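# Test five pump bottles and tray the faulty ones

## Task

Five empty pump bottles stand on the table, and one or two of them have a defective pump whose head stays pressed down after you push it. Find them by pressing each pump head. Place every defective bottle in the grey tray. Leave every working bottle upright on the table and outside the tray. Nothing may rely on the robot holding it at the end. Release everything, move the grippers away, and make sure every object settles quickly after you finish.

## Robot and tools

Robot: two arms, left_arm and right_arm, each ending in a two-finger gripper. The names are labels, not image sides. Cameras: cam_left_wrist and cam_right_wrist, each 504x504, returned in that order.

Scene frame: one frame for both arms. The origin sits on the table top midway between the arms, +z is up, +x points out over the table, and left_arm is on the +y side. Each result prints both grippers as end_effector_position (metres) and end_effector_quat_wxyz. Printed positions can be off, more so at long reach.

Gripper frame: the fingers point along the gripper's +z and open and close along its y. The reported point is between the pads when closed. Closed fingertips extend about 33 mm past it, fully open ones about 9 mm. Closing pushes the tips roughly 24 mm further out, so keep that clearance above surfaces.

The row: every motion command is one row of 18 numbers, each in [-1, 1], always for both arms. Order: left_arm dx, dy, dz, rx, ry, rz, left_gripper position, force_limit, speed, then the same nine for right_arm and right_gripper. dx to rz are an offset, not a pose: a displacement of that gripper from its measured pose at the start of the action, expressed in the gripper's own axes. 1.0 equals 0.6 m of travel or 180 degrees. rx, ry, rz form a single rotation vector. Gripper position is absolute: +1 fully open (140 mm), about -0.8 pads touching, -1 closes until blocked. force_limit for parts up to 40 mm wide: about 14 N at -1, 60 N at 0, 107 N at +1. speed of the finger gap: about 30 mm/s at -1, 140 at 0, 250 at +1. The last three numbers are commands too: to leave a gripper unchanged, repeat its previous three, since 0 means something.

execute_actions(actions): a list of actions run in sequence; an empty list just reports state and images. Each action is a table of up to 15 rows, one per 1/30 s control step; a short table repeats its last row for the remaining steps. All rows of an action are offsets from that action's start pose, not from the prior row. For a call's first action, the start is the pose in the latest result in this scene. Each step the command is clipped to within 70 mm and 16 degrees of the measured pose, and damped inverse kinematics favours position over orientation. After an action an arm goes at most to its last clipped pose, so large moves need follow-up actions. Hand target lines show where each gripper is being driven.

move(target, speed, blocking): target is one 18-number row as above; its offsets are from the pose in this scene's latest result showing one. Each gripper travels straight toward its target, both finishing together, lasting 0.5 to 10 s (cut off at 10 s). speed is the path's top speed in m/s, 0.002 to 0.5, default 0.25; rotation is capped at twice that in rad/s. Finger numbers are sent at the start. Paths ignore obstacles and the other arm; grippers lag, wander and may overshoot speed near full extension. Faster moves hit harder, and targets beyond a contact press harder. The result adds a move: line with the ending (done, off_target, moving, held, fault) and acting limits, plus each gripper's distance from target. If only one arm is named, the other finished. held ending: a check blocked that arm's final step. limits=paced: the pose was clipped. limits=held: steps were blocked en route, and after release the arm may jump faster than speed. With blocking=false the result comes after 0.5 s while motion continues; execute_actions and new moves are refused until a result shows the end, so use wait or stop.

wait(seconds): 0 to 10; arms hold their last command, and a running move continues (returns early if it ends). stop(): brakes the running move; needs room, more when fast; fingers keep moving. zoom_image(camera, region): region [x0, y0, x1, y1] in pixels of that camera's latest image, (0,0) top-left, at most 504 by 504. finished_scene(scene): ends the current scene by number after the last command is held; irreversible, and reports success.

Grasping: close with position -1 and confirm object_status is 2. Codes: 0 moving, 1 blocked while opening, 2 blocked while closing, 3 reached the requested position or pads met (thin parts may still be held). position_measured is in counts, non-linear: 3 fully open, 230 pads together. Stopped fingers stay put until a position differing by 0.01 or more arrives or the object slips. To squeeze harder while status is 2, raise force_limit and switch position between -1 and -0.98.

Keeping an arm still: in a reply's first call send the offset that returns it to its desired pose, zeros afterwards. An arm blocked by an object tends to keep pushing until commanded otherwise. The robot holds its last command while you compose replies.

Result lines: a pose unreachable line means the clearance check altered or blocked that arm's command. Joint ranges (rad), base to gripper: waist -2.744 to 2.744, shoulder -1.784 to 1.784, upper arm roll -2.901 to 2.901, elbow -3.042 to -0.152, forearm roll -2.807 to 2.807, wrist pitch 0.544 to 4.517, wrist roll -3.016 to 3.016; elbows stop just before straight. Load limits (N m): waist 35, shoulder 35, upper arm roll 32, elbow 30, forearm roll 12, wrist pitch 12, wrist roll 12, including held weight. Reaching one causes a TORQUE FAULT: that arm halts 10 s and the rest of the call is skipped. Sustained loads heat motors; MOTOR HOT warns, and reaching the limit brakes the arm until it cools (OVER-TEMPERATURE FAULT).

Avoid: dropping or knocking anything off the table, slams, hard hits and strong pushes, arms colliding or pressing on each other, and bottles toppling. Press pump heads gently. Expect occasional brief tugs on held parts or nudges to loose ones. At the end, open, retract, and let everything settle. Quick, smooth, low-effort motion is preferred.

Each tool is called after "Emit:" as name([rows], argument=value, ...), one row to a line, values as JSON.

## Session

I'll start by getting the current state and camera images.

Emit:
execute_actions(actions=[])

Scene clock: 0.00 s.
left_arm: end_effector_position=(+0.0591, +0.7971, +0.2119) position_measured=3 object_status=3 end_effector_quat_wxyz=(+0.393, +0.890, -0.053, +0.223) | right_arm: end_effector_position=(+0.6034, -0.2391, +0.4145) position_measured=3 object_status=3 end_effector_quat_wxyz=(-0.002, +0.954, -0.300, +0.000)
Joint positions: left_arm=[ 1.615  0.659 -0.04  -1.291 -0.262  1.053  0.242] | right_arm=[-0.003 -0.003 -0.003 -1.571  0.003  1.571 -0.793]
Joint velocities: left_arm=[-0.001  0.     0.001  0.001  0.     0.    -0.   ] | right_arm=[ 0.     0.001 -0.    -0.001 -0.    -0.001 -0.   ]
Hand target (left_arm): +0.059, +0.797, +0.212; +0.393, +0.890, -0.053, +0.223
Hand target (right_arm): +0.603, -0.239, +0.415; -0.002, +0.954, -0.300, +0.000

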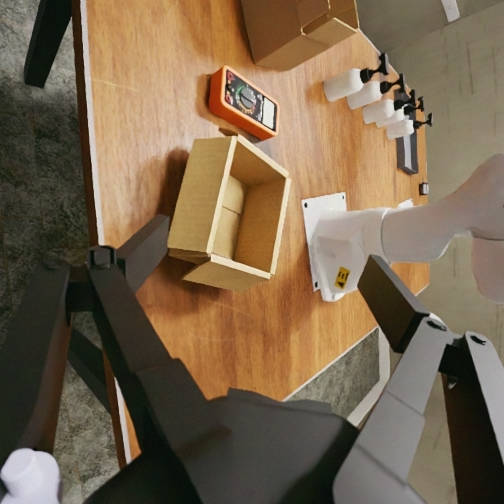

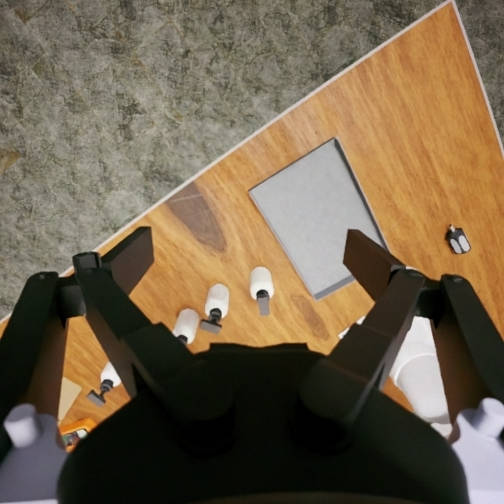

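Emit:
zoom_image(camera="cam_right_wrist", region=[40, 230, 340, 460])

Emit:
zoom_image(camera="cam_left_wrist", region=[300, 30, 460, 210])

Region (40, 230, 340, 460) of cam_right_wrist's 504x504 image, scaled by 1.680, with more detail than that image has; it fills the top 386 rows of this view, and the rest is white.

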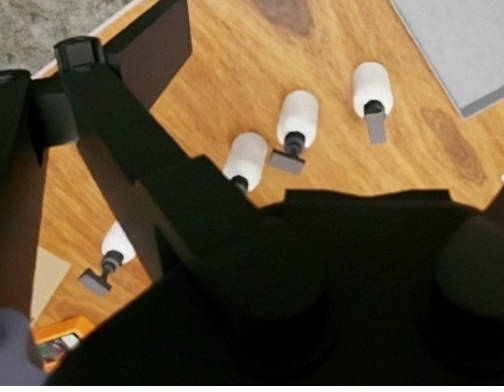

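Region (300, 30, 460, 210) of cam_left_wrist's 504x504 image, scaled by 2.800, with more detail than that image has.

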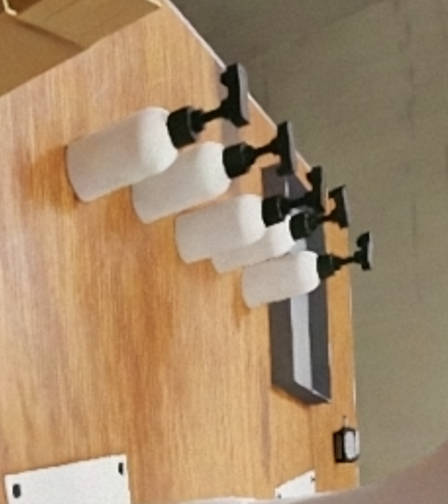

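Emit:
move(target=[0,0,0,0,0,0,1,0,0,-0.5825,-0.0388,-0.009,0,0,-0.194,1,0,0], speed=0.3)

Scene clock: 67.73 s.
left_arm: end_effector_position=(+0.0591, +0.7971, +0.2119) position_measured=3 object_status=3 end_effector_quat_wxyz=(+0.393, +0.890, -0.053, +0.223) | right_arm: end_effector_position=(+0.3335, -0.0176, +0.4210) position_measured=3 object_status=3 end_effector_quat_wxyz=(-0.003, +1.000, +0.001, +0.004)
Joint positions: left_arm=[ 1.615  0.659 -0.04  -1.291 -0.262  1.053  0.242] | right_arm=[ 0.316 -0.448  0.273 -1.992  0.116  1.568 -0.835]
Joint velocities: left_arm=[-0.001  0.001 -0.001  0.001 -0.    -0.    -0.001] | right_arm=[ 0.002  0.001 -0.    -0.001  0.004 -0.003  0.   ]
Hand target (left_arm): +0.059, +0.797, +0.212; +0.393, +0.890, -0.053, +0.223
Hand target (right_arm): +0.332, -0.018, +0.420; -0.002, +1.000, -0.000, -0.000
Off the commanded pose (left_arm): 0.000 m, 0 deg.
Off the commanded pose (right_arm): 0.004 m, 0 deg.
move: off_target (right_arm)

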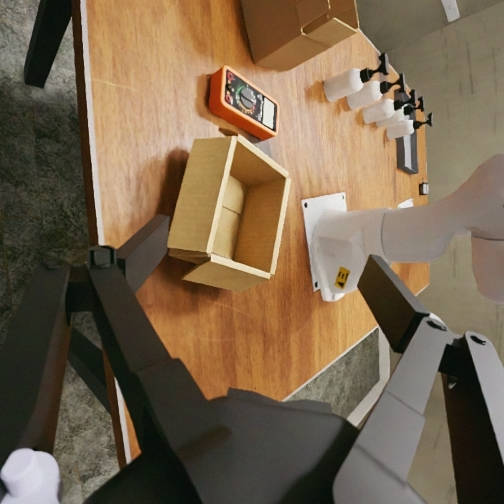

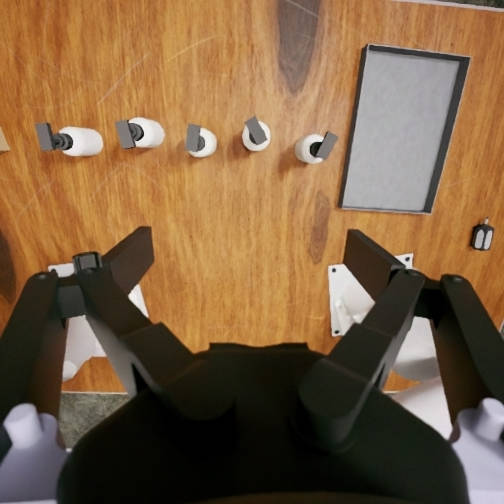

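Emit:
zoom_image(camera="cam_right_wrist", region=[170, 100, 350, 180])

Emit:
zoom_image(camera="cam_right_wrist", region=[20, 100, 200, 180])

Emit:
zoom_image(camera="cam_right_wrist", region=[320, 30, 504, 260])

Region (170, 100, 350, 180) of cam_right_wrist's 504x504 image, scaled by 2.800, with more detail than that image has.

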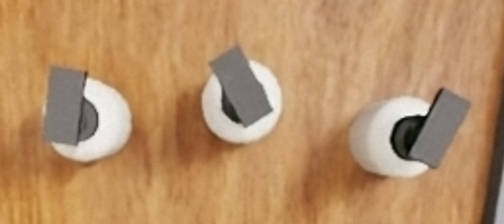

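Region (20, 100, 200, 180) of cam_right_wrist's 504x504 image, scaled by 2.800, with more detail than that image has.

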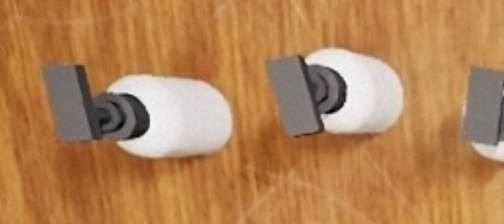

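Region (320, 30, 504, 260) of cam_right_wrist's 504x504 image, scaled by 2.191, with more detail than that image has; it fills the left 403 columns of this view, and the rest is white.

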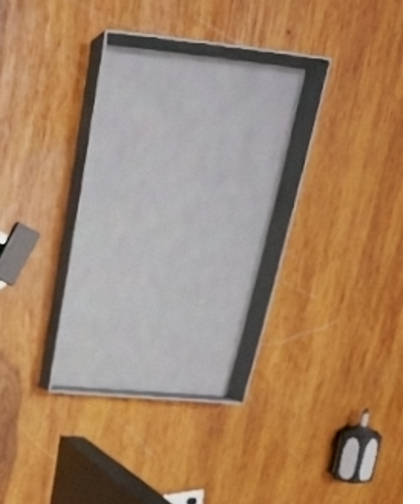

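Emit:
zoom_image(camera="cam_right_wrist", region=[90, 210, 420, 340])

Region (90, 210, 420, 340) of cam_right_wrist's 504x504 image, scaled by 1.527, with more detail than that image has; it fills the top 199 rows of this view, and the rest is white.

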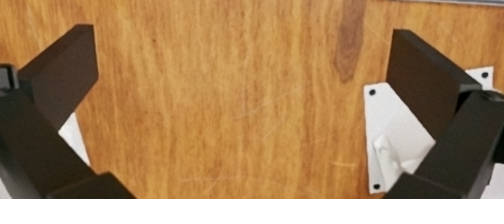

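Emit:
move(target=[0,0,0,0,0,0,1,0,0,0.1417,0.0258,0.318,-0.0019,-0.0025,0.0006,-1,0,1], speed=0.25)

Scene clock: 151.90 s.
left_arm: end_effector_position=(+0.0591, +0.7971, +0.2119) position_measured=3 object_status=3 end_effector_quat_wxyz=(+0.393, +0.890, -0.053, +0.223) | right_arm: end_effector_position=(+0.4185, -0.0324, +0.2316) position_measured=233 object_status=3 end_effector_quat_wxyz=(+0.001, +1.000, -0.003, -0.002)
Joint positions: left_arm=[ 1.615  0.659 -0.04  -1.291 -0.262  1.053  0.242] | right_arm=[ 0.265 -0.246  0.239 -2.302  0.067  2.059 -0.924]
Joint velocities: left_arm=[ 0.001 -0.    -0.001  0.    -0.001  0.     0.   ] | right_arm=[ 0.     0.     0.     0.002  0.001  0.01  -0.009]
Hand target (left_arm): +0.059, +0.797, +0.212; +0.393, +0.890, -0.053, +0.223
Hand target (right_arm): +0.421, -0.033, +0.231; +0.001, +1.000, -0.000, +0.000
Off the commanded pose (left_arm): 0.000 m, 0 deg.
Off the commanded pose (right_arm): 0.002 m, 0 deg.
move: done

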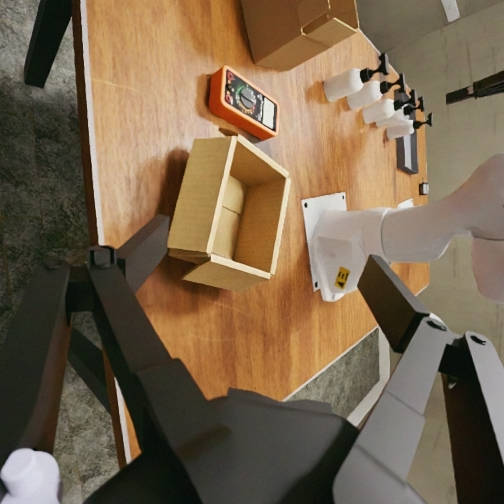

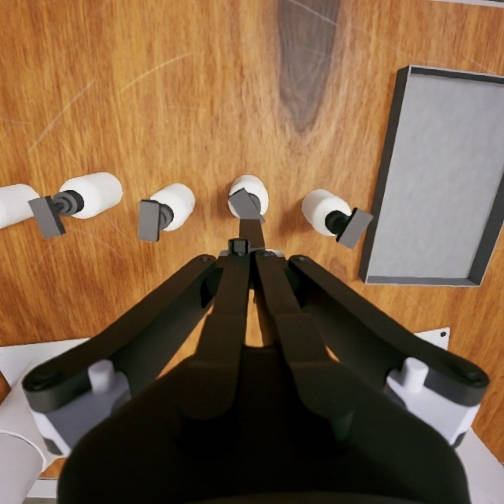

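Emit:
zoom_image(camera="cam_right_wrist", region=[190, 160, 390, 270])

Emit:
zoom_image(camera="cam_left_wrist", region=[350, 50, 504, 170])

Emit:
zoom_image(camera="cam_right_wrist", region=[0, 160, 210, 260])

Region (190, 160, 390, 270) of cam_right_wrist's 504x504 image, scaled by 2.520, with more detail than that image has; it fills the top 277 rows of this view, and the rest is white.

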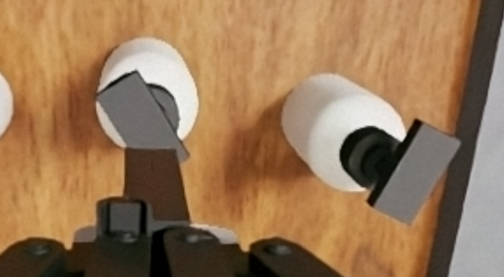

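Region (350, 50, 504, 170) of cam_left_wrist's 504x504 image, scaled by 3.273, with more detail than that image has; it fills the top 393 rows of this view, and the rest is white.

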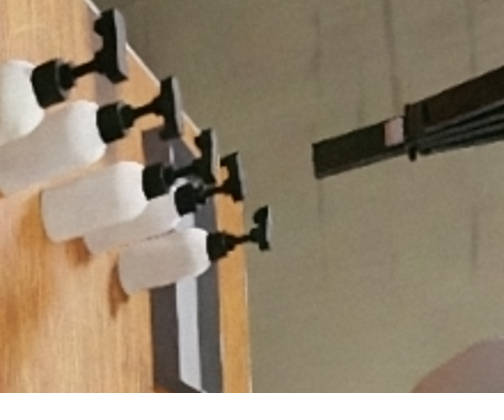

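Region (0, 160, 210, 260) of cam_right_wrist's 504x504 image, scaled by 2.400, with more detail than that image has; it fills the top 240 rows of this view, and the rest is white.

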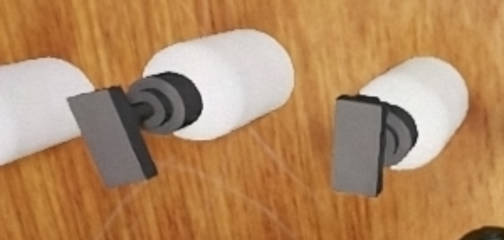

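Emit:
move(target=[0,0,0,0,0,0,1,0,0,0.0033,-0.0032,0.081,0.0006,0.0013,-0.0019,-1,0,1], speed=0.1)

Emit:
zoom_image(camera="cam_left_wrist", region=[370, 70, 470, 150])

Emit:
zoom_image(camera="cam_right_wrist", region=[190, 160, 310, 260])

Scene clock: 186.87 s.
left_arm: end_effector_position=(+0.0591, +0.7971, +0.2119) position_measured=3 object_status=3 end_effector_quat_wxyz=(+0.393, +0.890, -0.053, +0.223) | right_arm: end_effector_position=(+0.4201, -0.0312, +0.1839) position_measured=233 object_status=3 end_effector_quat_wxyz=(-0.001, +1.000, -0.000, -0.001)
Joint positions: left_arm=[ 1.615  0.659 -0.04  -1.291 -0.262  1.053  0.242] | right_arm=[ 0.265 -0.189  0.246 -2.374  0.06   2.189 -0.924]
Joint velocities: left_arm=[-0.001  0.     0.001  0.     0.    -0.    -0.001] | right_arm=[ 0.     0.001  0.     0.    -0.001  0.01   0.002]
Hand target (left_arm): +0.059, +0.797, +0.212; +0.393, +0.890, -0.053, +0.223
Hand target (right_arm): +0.421, -0.031, +0.183; -0.000, +1.000, -0.001, +0.000
Off the commanded pose (left_arm): 0.000 m, 0 deg.
Off the commanded pose (right_arm): 0.001 m, 0 deg.
move: done

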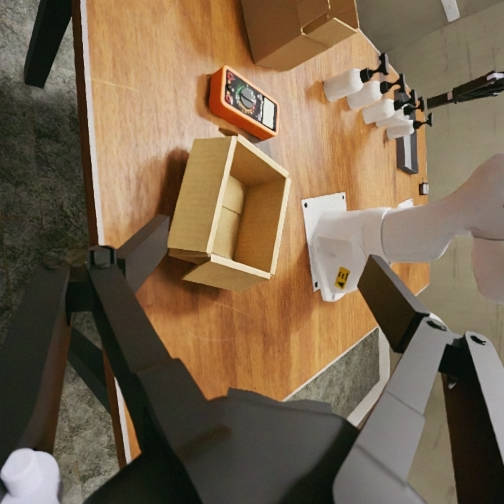

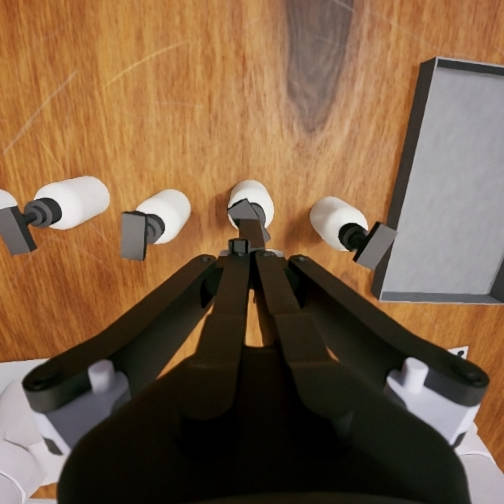

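Region (370, 70, 470, 150) of cam_left_wrist's 504x504 image, scaled by 5.040, with more detail than that image has; it fills the top 403 rows of this view, and the rest is white.

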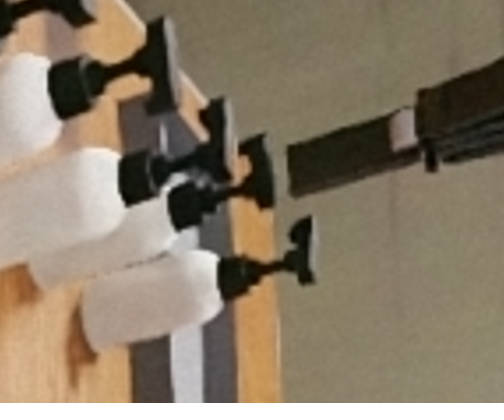

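Region (190, 160, 310, 260) of cam_right_wrist's 504x504 image, scaled by 4.200, with more detail than that image has.

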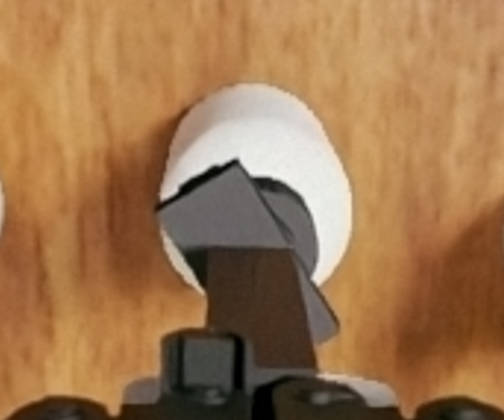

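Emit:
move(target=[0,0,0,0,0,0,1,0,0,0.0005,0.003,0.0317,-0.0006,0.0006,0,-1,0,1], speed=0.03)

Emit:
zoom_image(camera="cam_left_wrist", region=[370, 70, 470, 150])

Scene clock: 196.33 s.
left_arm: end_effector_position=(+0.0591, +0.7971, +0.2119) position_measured=3 object_status=3 end_effector_quat_wxyz=(+0.393, +0.890, -0.053, +0.223) | right_arm: end_effector_position=(+0.4208, -0.0319, +0.1681) position_measured=233 object_status=3 end_effector_quat_wxyz=(-0.002, +1.000, +0.000, -0.000)
Joint positions: left_arm=[ 1.615  0.659 -0.04  -1.291 -0.262  1.053  0.242] | right_arm=[ 0.265 -0.169  0.246 -2.398  0.055  2.235 -0.923]
Joint velocities: left_arm=[ 0.001  0.     0.    -0.001  0.     0.001 -0.   ] | right_arm=[-0.001  0.002  0.001 -0.002 -0.003  0.018  0.002]
Hand target (left_arm): +0.059, +0.797, +0.212; +0.393, +0.890, -0.053, +0.223
Hand target (right_arm): +0.420, -0.033, +0.165; +0.000, +1.000, -0.000, -0.001
Off the commanded pose (left_arm): 0.000 m, 0 deg.
Off the commanded pose (right_arm): 0.003 m, 0 deg.
move: done

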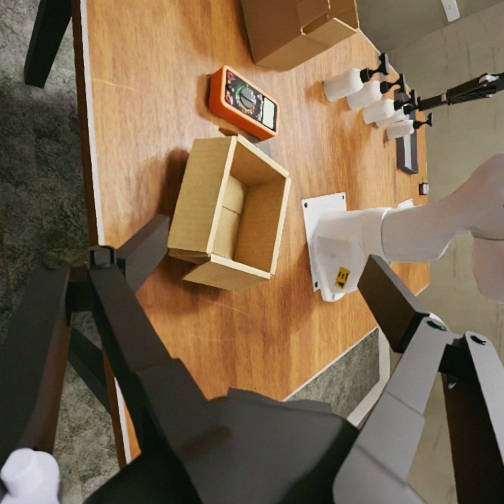

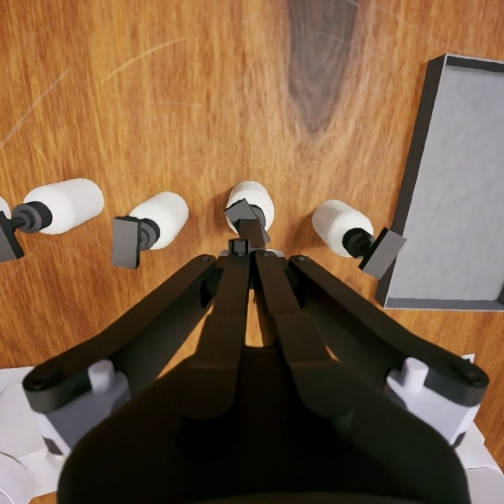

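Region (370, 70, 470, 150) of cam_left_wrist's 504x504 image, scaled by 5.040, with more detail than that image has; it fills the top 403 rows of this view, and the rest is white.

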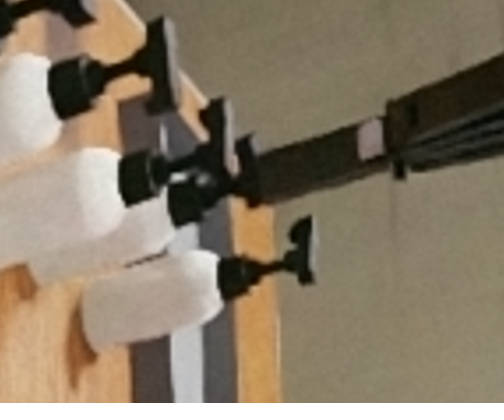

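Emit:
move(target=[0,0,0,0,0,0,1,0,0,0,0,0.015,-0.0013,0,0,-1,0,1], speed=0.02)

Emit:
zoom_image(camera="cam_left_wrist", region=[370, 70, 470, 150])

Scene clock: 199.33 s.
left_arm: end_effector_position=(+0.0591, +0.7971, +0.2119) position_measured=3 object_status=3 end_effector_quat_wxyz=(+0.393, +0.890, -0.053, +0.223) | right_arm: end_effector_position=(+0.4225, -0.0309, +0.1631) position_measured=233 object_status=3 end_effector_quat_wxyz=(-0.002, +1.000, +0.000, +0.001)
Joint positions: left_arm=[ 1.615  0.659 -0.04  -1.291 -0.262  1.053  0.242] | right_arm=[ 0.265 -0.158  0.247 -2.402  0.052  2.253 -0.922]
Joint velocities: left_arm=[-0.001  0.001  0.001 -0.    -0.001 -0.001 -0.001] | right_arm=[ 0.001  0.001  0.    -0.    -0.003  0.008  0.003]
Hand target (left_arm): +0.059, +0.797, +0.212; +0.393, +0.890, -0.053, +0.223
Hand target (right_arm): +0.421, -0.032, +0.159; +0.000, +1.000, +0.000, -0.000
Off the commanded pose (left_arm): 0.000 m, 0 deg.
Off the commanded pose (right_arm): 0.004 m, 0 deg.
move: off_target (right_arm)

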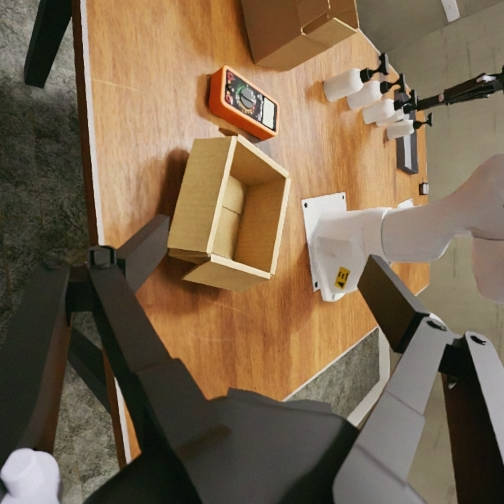

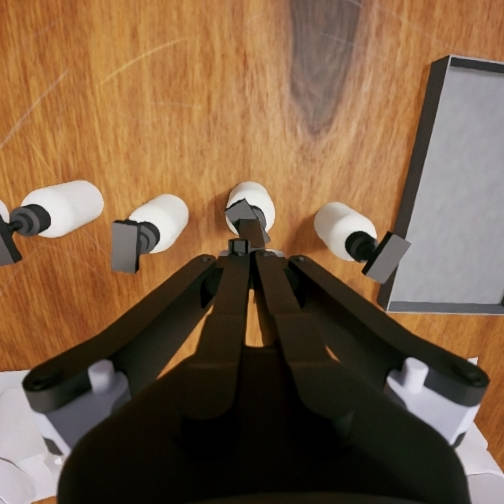

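Region (370, 70, 470, 150) of cam_left_wrist's 504x504 image, scaled by 5.040, with more detail than that image has; it fills the top 403 rows of this view, and the rest is white.

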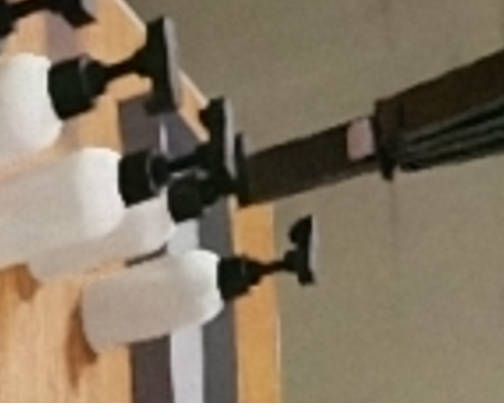

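Pressed about 12 mm. Let me check whether it has bottomed out.

Emit:
execute_actions(actions=[])

Scene clock: 200.13 s.
left_arm: end_effector_position=(+0.0591, +0.7971, +0.2119) position_measured=3 object_status=3 end_effector_quat_wxyz=(+0.393, +0.890, -0.053, +0.223) | right_arm: end_effector_position=(+0.4228, -0.0307, +0.1631) position_measured=233 object_status=3 end_effector_quat_wxyz=(-0.002, +1.000, +0.000, +0.002)
Joint positions: left_arm=[ 1.615  0.659 -0.04  -1.291 -0.262  1.053  0.242] | right_arm=[ 0.265 -0.158  0.247 -2.402  0.052  2.254 -0.921]
Joint velocities: left_arm=[-0.001  0.     0.     0.    -0.    -0.     0.001] | right_arm=[ 0.002 -0.001  0.002 -0.     0.001  0.001  0.001]
Hand target (left_arm): +0.059, +0.797, +0.212; +0.393, +0.890, -0.053, +0.223
Hand target (right_arm): +0.421, -0.032, +0.159; +0.000, +1.000, +0.000, -0.000
Off the commanded pose (left_arm): 0.000 m, 0 deg.
Off the commanded pose (right_arm): 0.005 m, 0 deg.

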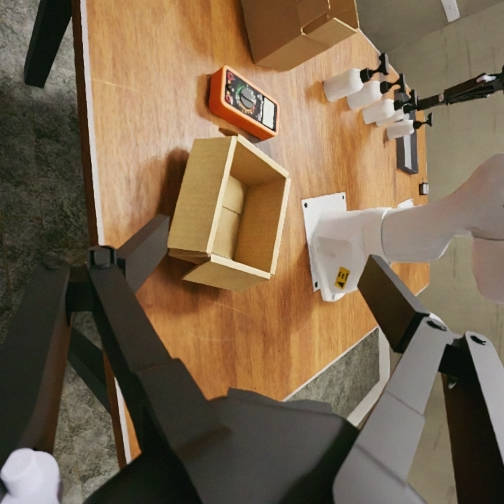

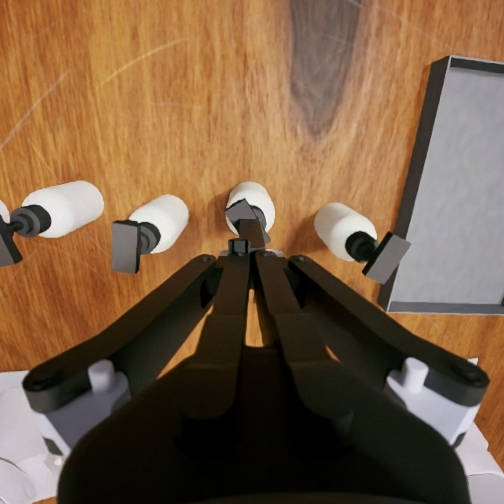

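Emit:
move(target=[0,0,0,0,0,0,1,0,0,-0.003,0.002,-0.053,-0.0013,-0.0013,0,-1,0,1], speed=0.1)

Emit:
zoom_image(camera="cam_left_wrist", region=[370, 70, 470, 150])

Emit:
zoom_image(camera="cam_right_wrist", region=[210, 160, 420, 290])

Emit:
zoom_image(camera="cam_right_wrist", region=[0, 160, 210, 290])

Scene clock: 206.73 s.
left_arm: end_effector_position=(+0.0591, +0.7971, +0.2119) position_measured=3 object_status=3 end_effector_quat_wxyz=(+0.393, +0.890, -0.053, +0.223) | right_arm: end_effector_position=(+0.4213, -0.0315, +0.1940) position_measured=233 object_status=3 end_effector_quat_wxyz=(+0.000, +1.000, -0.000, +0.002)
Joint positions: left_arm=[ 1.615  0.659 -0.04  -1.291 -0.262  1.053  0.242] | right_arm=[ 0.265 -0.203  0.245 -2.362  0.057  2.166 -0.923]
Joint velocities: left_arm=[-0.001 -0.002 -0.001  0.     0.002 -0.001 -0.   ] | right_arm=[-0.     0.001  0.     0.     0.001 -0.01  -0.001]
Hand target (left_arm): +0.059, +0.797, +0.212; +0.393, +0.890, -0.053, +0.223
Hand target (right_arm): +0.421, -0.032, +0.195; -0.001, +1.000, +0.000, -0.000
Off the commanded pose (left_arm): 0.000 m, 0 deg.
Off the commanded pose (right_arm): 0.001 m, 0 deg.
move: done

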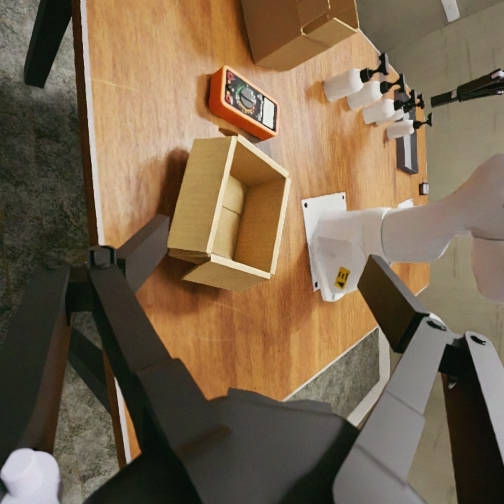

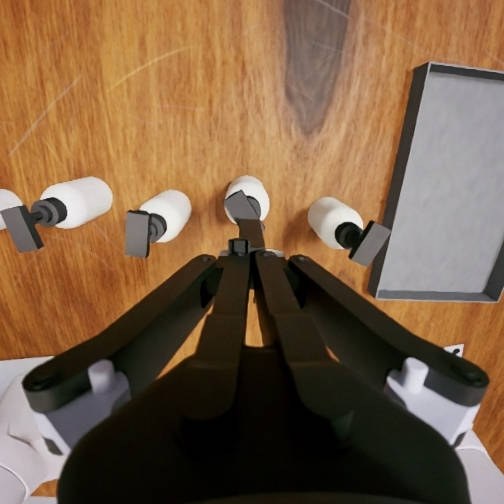

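Region (370, 70, 470, 150) of cam_left_wrist's 504x504 image, scaled by 5.040, with more detail than that image has; it fills the top 403 rows of this view, and the rest is white.

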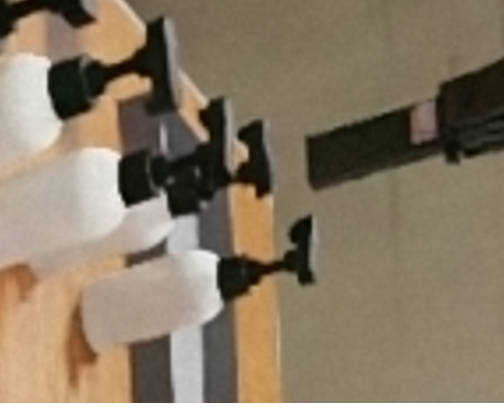

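Region (210, 160, 420, 290) of cam_right_wrist's 504x504 image, scaled by 2.400, with more detail than that image has; it fills the top 312 rows of this view, and the rest is white.

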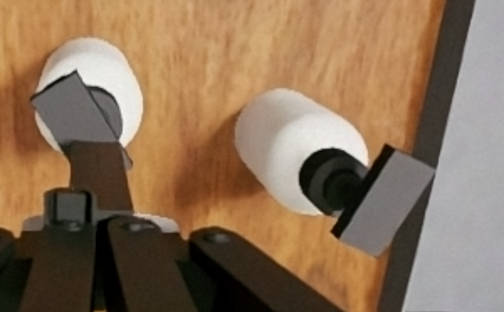

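Region (0, 160, 210, 290) of cam_right_wrist's 504x504 image, scaled by 2.400, with more detail than that image has; it fills the top 312 rows of this view, and the rest is white.

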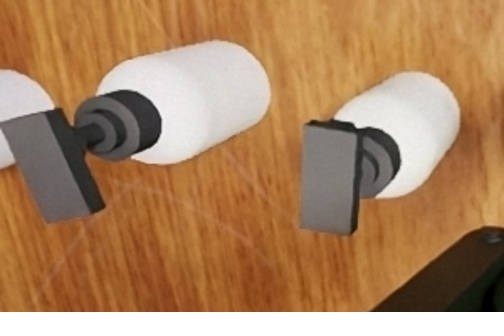

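Emit:
move(target=[0,0,0,0,0,0,1,0,0,-0.0355,0.1808,0.0117,0,-0.0013,0,-1,0,1], speed=0.2)

Emit:
zoom_image(camera="cam_left_wrist", region=[370, 70, 470, 150])

Emit:
zoom_image(camera="cam_right_wrist", region=[190, 160, 310, 260])

Scene clock: 224.63 s.
left_arm: end_effector_position=(+0.0591, +0.7971, +0.2119) position_measured=3 object_status=3 end_effector_quat_wxyz=(+0.393, +0.890, -0.053, +0.223) | right_arm: end_effector_position=(+0.3994, -0.1386, +0.1873) position_measured=233 object_status=3 end_effector_quat_wxyz=(-0.001, +1.000, -0.007, -0.001)
Joint positions: left_arm=[ 1.615  0.659 -0.04  -1.291 -0.262  1.053  0.242] | right_arm=[ 0.247 -0.436  0.089 -2.604  0.05   2.169 -1.083]
Joint velocities: left_arm=[-0.     0.001  0.001 -0.001  0.     0.     0.   ] | right_arm=[ 0.     0.     0.    -0.    -0.002  0.001 -0.028]
Hand target (left_arm): +0.059, +0.797, +0.212; +0.393, +0.890, -0.053, +0.223
Hand target (right_arm): +0.399, -0.140, +0.187; -0.000, +1.000, -0.000, -0.001
Off the commanded pose (left_arm): 0.000 m, 0 deg.
Off the commanded pose (right_arm): 0.002 m, 1 deg.
move: done

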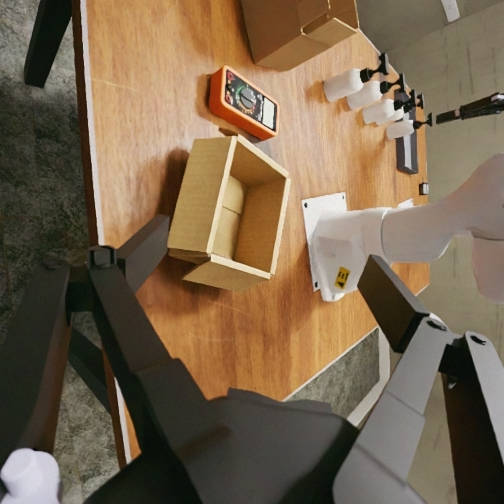

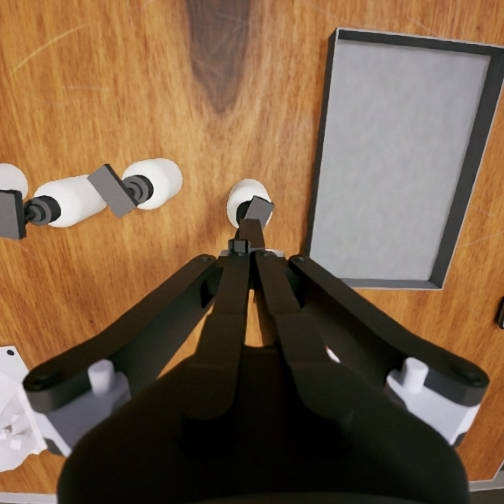

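Region (370, 70, 470, 150) of cam_left_wrist's 504x504 image, scaled by 5.040, with more detail than that image has; it fills the top 403 rows of this view, and the rest is white.

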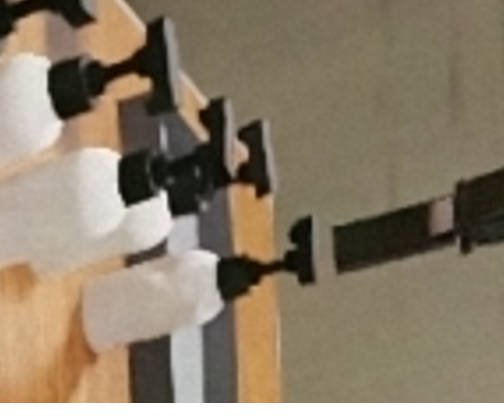

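Region (190, 160, 310, 260) of cam_right_wrist's 504x504 image, scaled by 4.200, with more detail than that image has.

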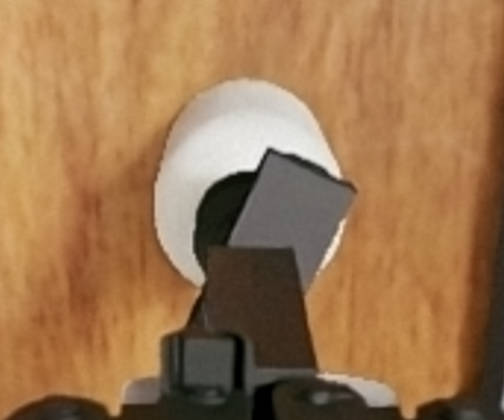

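Emit:
move(target=[0,0,0,0,0,0,1,0,0,0,0.001,0.0455,-0.0006,0.0006,-0.0045,-1,0,1], speed=0.03)

Emit:
zoom_image(camera="cam_left_wrist", region=[370, 70, 470, 150])

Scene clock: 229.67 s.
left_arm: end_effector_position=(+0.0591, +0.7971, +0.2119) position_measured=3 object_status=3 end_effector_quat_wxyz=(+0.393, +0.890, -0.053, +0.223) | right_arm: end_effector_position=(+0.4006, -0.1388, +0.1632) position_measured=233 object_status=3 end_effector_quat_wxyz=(-0.003, +1.000, -0.003, +0.001)
Joint positions: left_arm=[ 1.615  0.659 -0.04  -1.291 -0.262  1.053  0.242] | right_arm=[ 0.248 -0.4    0.089 -2.642  0.05   2.246 -1.091]
Joint velocities: left_arm=[-0.002  0.001  0.     0.002 -0.002 -0.    -0.   ] | right_arm=[-0.     0.002 -0.    -0.001 -0.     0.018  0.001]
Hand target (left_arm): +0.059, +0.797, +0.212; +0.393, +0.890, -0.053, +0.223
Hand target (right_arm): +0.399, -0.139, +0.160; -0.000, +1.000, -0.000, -0.000
Off the commanded pose (left_arm): 0.000 m, 0 deg.
Off the commanded pose (right_arm): 0.003 m, 0 deg.
move: done

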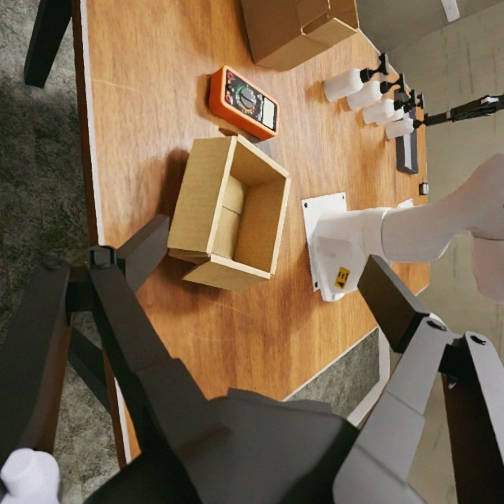

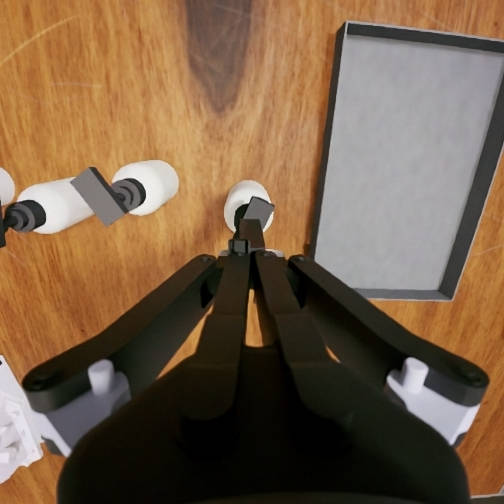

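Region (370, 70, 470, 150) of cam_left_wrist's 504x504 image, scaled by 5.040, with more detail than that image has; it fills the top 403 rows of this view, and the rest is white.

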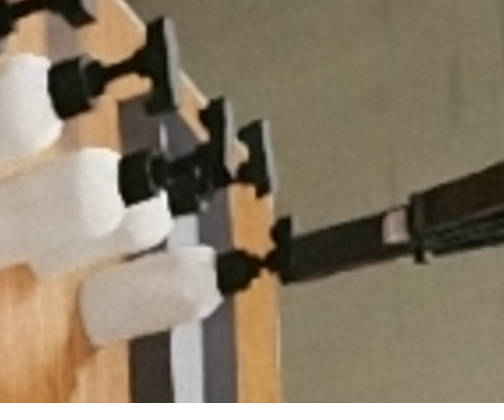

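Emit:
move(target=[0,0,0,0,0,0,1,0,0,0,0,-0.05,-0.0019,-0.0006,-0.0019,-1,0,1], speed=0.05)

Emit:
zoom_image(camera="cam_left_wrist", region=[370, 70, 470, 150])

Scene clock: 232.67 s.
left_arm: end_effector_position=(+0.0591, +0.7971, +0.2119) position_measured=3 object_status=3 end_effector_quat_wxyz=(+0.393, +0.890, -0.053, +0.223) | right_arm: end_effector_position=(+0.4005, -0.1377, +0.1922) position_measured=233 object_status=3 end_effector_quat_wxyz=(-0.001, +1.000, -0.002, -0.000)
Joint positions: left_arm=[ 1.615  0.659 -0.04  -1.291 -0.262  1.053  0.242] | right_arm=[ 0.248 -0.44   0.089 -2.594  0.049  2.157 -1.091]
Joint velocities: left_arm=[ 0.001 -0.    -0.001  0.    -0.001  0.    -0.   ] | right_arm=[ 0.001  0.001  0.    -0.001 -0.001 -0.012 -0.   ]
Hand target (left_arm): +0.059, +0.797, +0.212; +0.393, +0.890, -0.053, +0.223
Hand target (right_arm): +0.401, -0.139, +0.193; +0.000, +1.000, -0.000, -0.000
Off the commanded pose (left_arm): 0.000 m, 0 deg.
Off the commanded pose (right_arm): 0.002 m, 0 deg.
move: done

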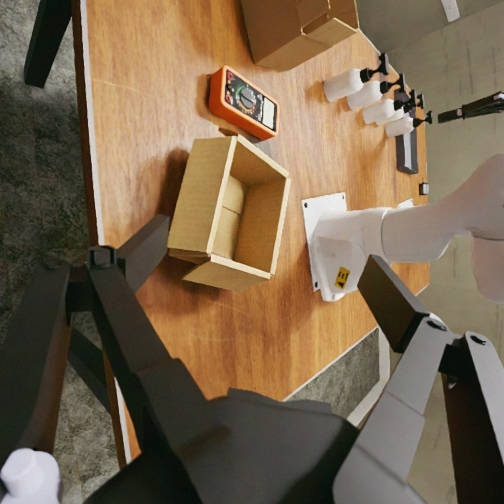

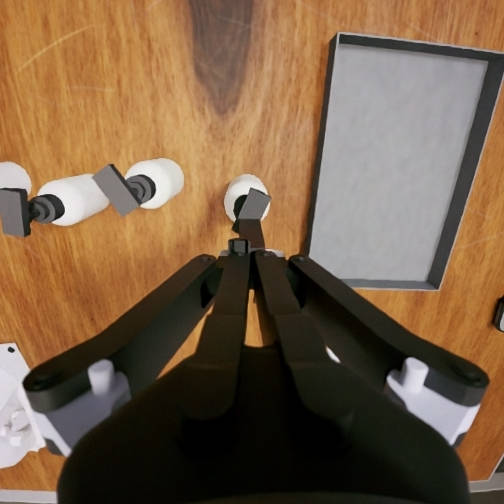

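Region (370, 70, 470, 150) of cam_left_wrist's 504x504 image, scaled by 5.040, with more detail than that image has; it fills the top 403 rows of this view, and the rest is white.

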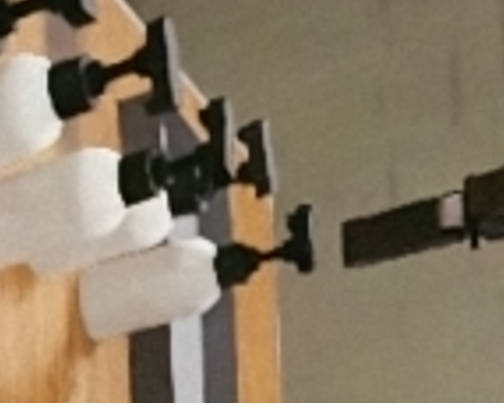

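Emit:
move(target=[0,0,0,0,0,0,1,0,0,0.006,-0.3578,-0.003,-0.0006,0,-0.0013,-1,0,1], speed=0.2)

Emit:
zoom_image(camera="cam_left_wrist", region=[350, 50, 450, 130])

Emit:
zoom_image(camera="cam_right_wrist", region=[190, 160, 310, 260])

Emit:
zoom_image(camera="cam_right_wrist", region=[0, 150, 210, 280])

Scene clock: 239.00 s.
left_arm: end_effector_position=(+0.0591, +0.7971, +0.2119) position_measured=3 object_status=3 end_effector_quat_wxyz=(+0.393, +0.890, -0.053, +0.223) | right_arm: end_effector_position=(+0.4074, +0.0763, +0.1942) position_measured=233 object_status=3 end_effector_quat_wxyz=(-0.002, +1.000, +0.004, -0.000)
Joint positions: left_arm=[ 1.615  0.659 -0.04  -1.291 -0.262  1.053  0.242] | right_arm=[ 0.339 -0.004  0.347 -2.143  0.005  2.141 -0.72 ]
Joint velocities: left_arm=[ 0.001  0.    -0.002 -0.001 -0.     0.     0.002] | right_arm=[ 0.002 -0.001 -0.001  0.002 -0.001 -0.003  0.03 ]
Hand target (left_arm): +0.059, +0.797, +0.212; +0.393, +0.890, -0.053, +0.223
Hand target (right_arm): +0.406, +0.076, +0.194; +0.000, +1.000, -0.000, -0.000
Off the commanded pose (left_arm): 0.000 m, 0 deg.
Off the commanded pose (right_arm): 0.002 m, 0 deg.
move: done

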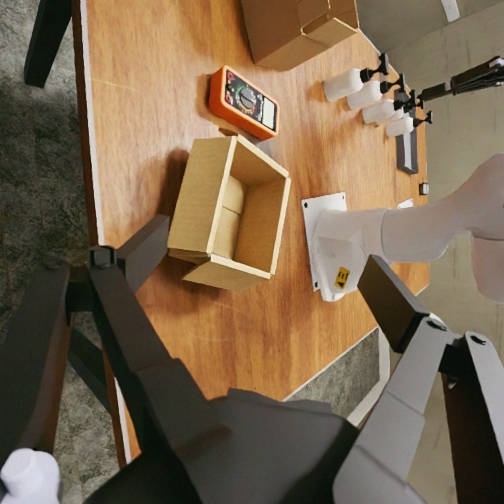

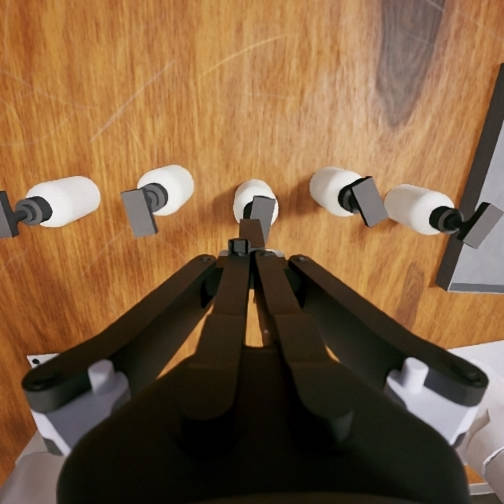

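Region (350, 50, 450, 130) of cam_left_wrist's 504x504 image, scaled by 5.040, with more detail than that image has; it fills the top 403 rows of this view, and the rest is white.

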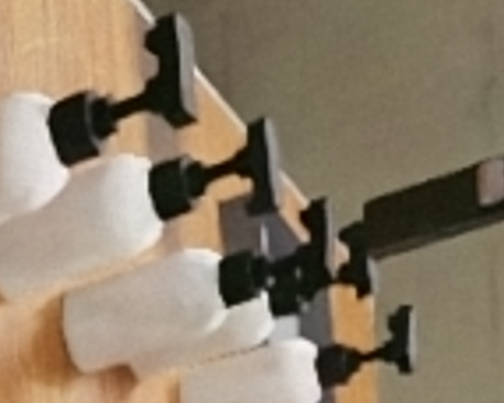

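Region (190, 160, 310, 260) of cam_right_wrist's 504x504 image, scaled by 4.200, with more detail than that image has.

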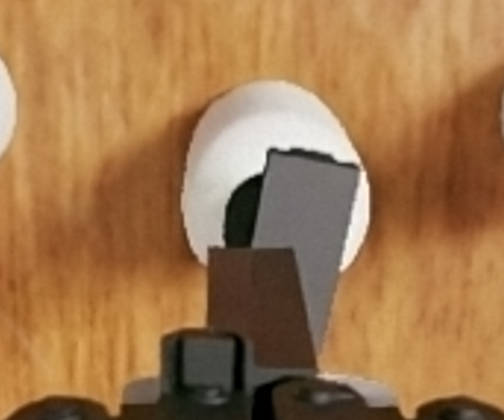

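Region (0, 150, 210, 280) of cam_right_wrist's 504x504 image, scaled by 2.400, with more detail than that image has; it fills the top 312 rows of this view, and the rest is white.

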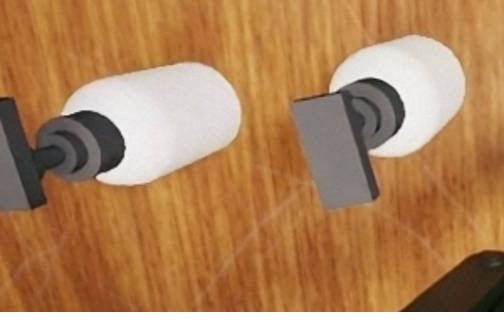

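Emit:
execute_actions([
  [[0,0,0,0,0,0,1,0,0,-0.0005,0.002,0.002,-0.0013,0,0.0025,-1,0,1],[0,0,0,0,0,0,1,0,0,-0.001,0.004,0.004,-0.0013,0,0.0025,-1,0,1],[0,0,0,0,0,0,1,0,0,-0.001,0.006,0.006,-0.0013,0,0.0025,-1,0,1],[0,0,0,0,0,0,1,0,0,-0.001,0.008,0.008,-0.0013,0,0.0025,-1,0,1],[0,0,0,0,0,0,1,0,0,-0.001,0.010,0.010,-0.0013,0,0.0025,-1,0,1],[0,0,0,0,0,0,1,0,0,-0.001,0.0115,0.012,-0.0013,0,0.0025,-1,0,1],[0,0,0,0,0,0,1,0,0,-0.001,0.0115,0.014,-0.0013,0,0.0025,-1,0,1],[0,0,0,0,0,0,1,0,0,-0.001,0.0115,0.016,-0.0013,0,0.0025,-1,0,1],[0,0,0,0,0,0,1,0,0,-0.001,0.0115,0.018,-0.0013,0,0.0025,-1,0,1]],
])

Scene clock: 251.00 s.
left_arm: end_effector_position=(+0.0591, +0.7971, +0.2119) position_measured=3 object_status=3 end_effector_quat_wxyz=(+0.393, +0.890, -0.053, +0.223) | right_arm: end_effector_position=(+0.4045, +0.0699, +0.1842) position_measured=233 object_status=3 end_effector_quat_wxyz=(+0.001, +1.000, -0.002, -0.002)
Joint positions: left_arm=[ 1.615  0.659 -0.04  -1.291 -0.262  1.053  0.242] | right_arm=[ 0.337 -0.007  0.346 -2.171  0.005  2.16  -0.713]
Joint velocities: left_arm=[ 0.001  0.    -0.002  0.001 -0.    -0.    -0.001] | right_arm=[ 0.001  0.001 -0.001 -0.003  0.001  0.023 -0.001]
Hand target (left_arm): +0.059, +0.797, +0.212; +0.393, +0.890, -0.053, +0.223
Hand target (right_arm): +0.407, +0.069, +0.183; +0.000, +1.000, -0.000, -0.000
Off the commanded pose (left_arm): 0.000 m, 0 deg.
Off the commanded pose (right_arm): 0.003 m, 0 deg.

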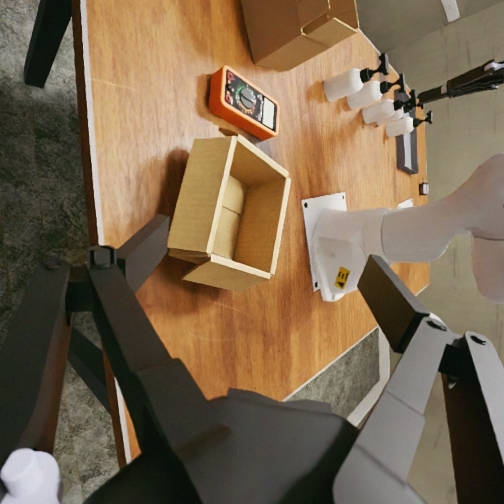

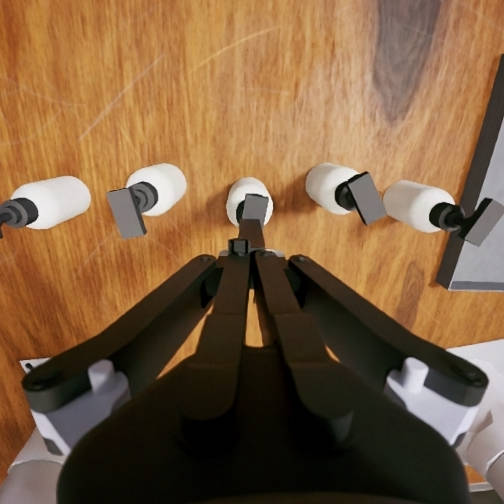

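Emit:
move(target=[0,0,0,0,0,0,1,0,0,0.0033,0,0.0405,0.0006,0.0013,-0.0013,-1,0,1], speed=0.03)

Emit:
zoom_image(camera="cam_left_wrist", region=[350, 50, 450, 130])

Scene clock: 254.13 s.
left_arm: end_effector_position=(+0.0591, +0.7971, +0.2119) position_measured=3 object_status=3 end_effector_quat_wxyz=(+0.393, +0.890, -0.053, +0.223) | right_arm: end_effector_position=(+0.4056, +0.0698, +0.1612) position_measured=233 object_status=3 end_effector_quat_wxyz=(+0.000, +1.000, +0.001, -0.002)
Joint positions: left_arm=[ 1.615  0.659 -0.04  -1.291 -0.262  1.053  0.242] | right_arm=[ 0.337  0.024  0.346 -2.2   -0.007  2.219 -0.712]
Joint velocities: left_arm=[ 0.     0.001  0.002 -0.    -0.     0.     0.   ] | right_arm=[ 0.     0.002 -0.    -0.    -0.003  0.014  0.002]
Hand target (left_arm): +0.059, +0.797, +0.212; +0.393, +0.890, -0.053, +0.223
Hand target (right_arm): +0.406, +0.070, +0.160; +0.000, +1.000, +0.000, -0.000
Off the commanded pose (left_arm): 0.000 m, 0 deg.
Off the commanded pose (right_arm): 0.001 m, 0 deg.
move: done

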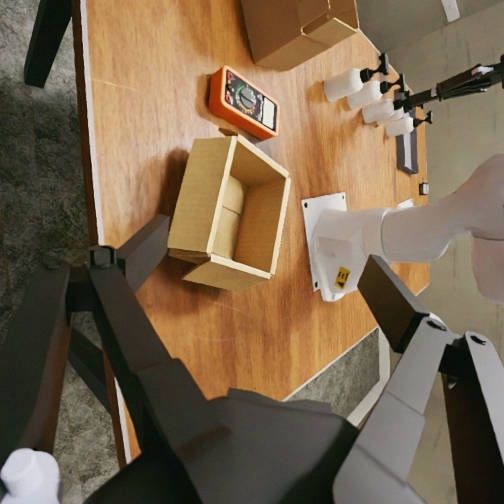

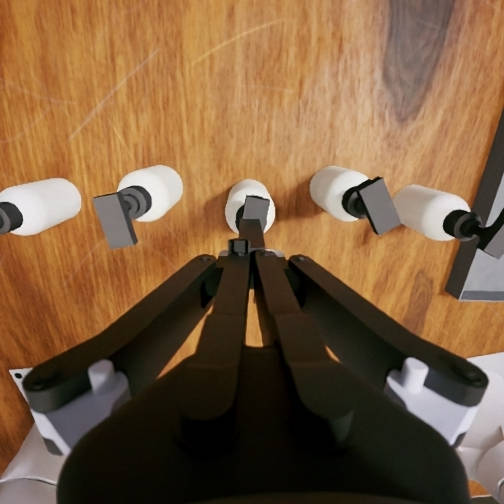

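Region (350, 50, 450, 130) of cam_left_wrist's 504x504 image, scaled by 5.040, with more detail than that image has; it fills the top 403 rows of this view, and the rest is white.

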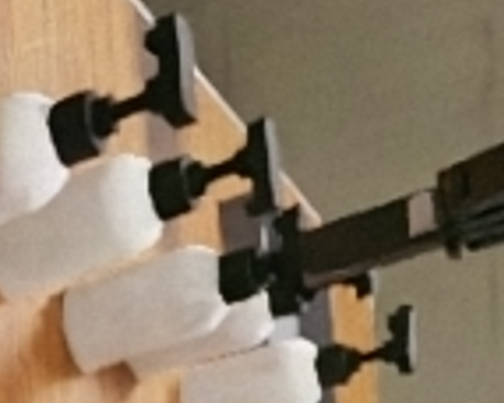

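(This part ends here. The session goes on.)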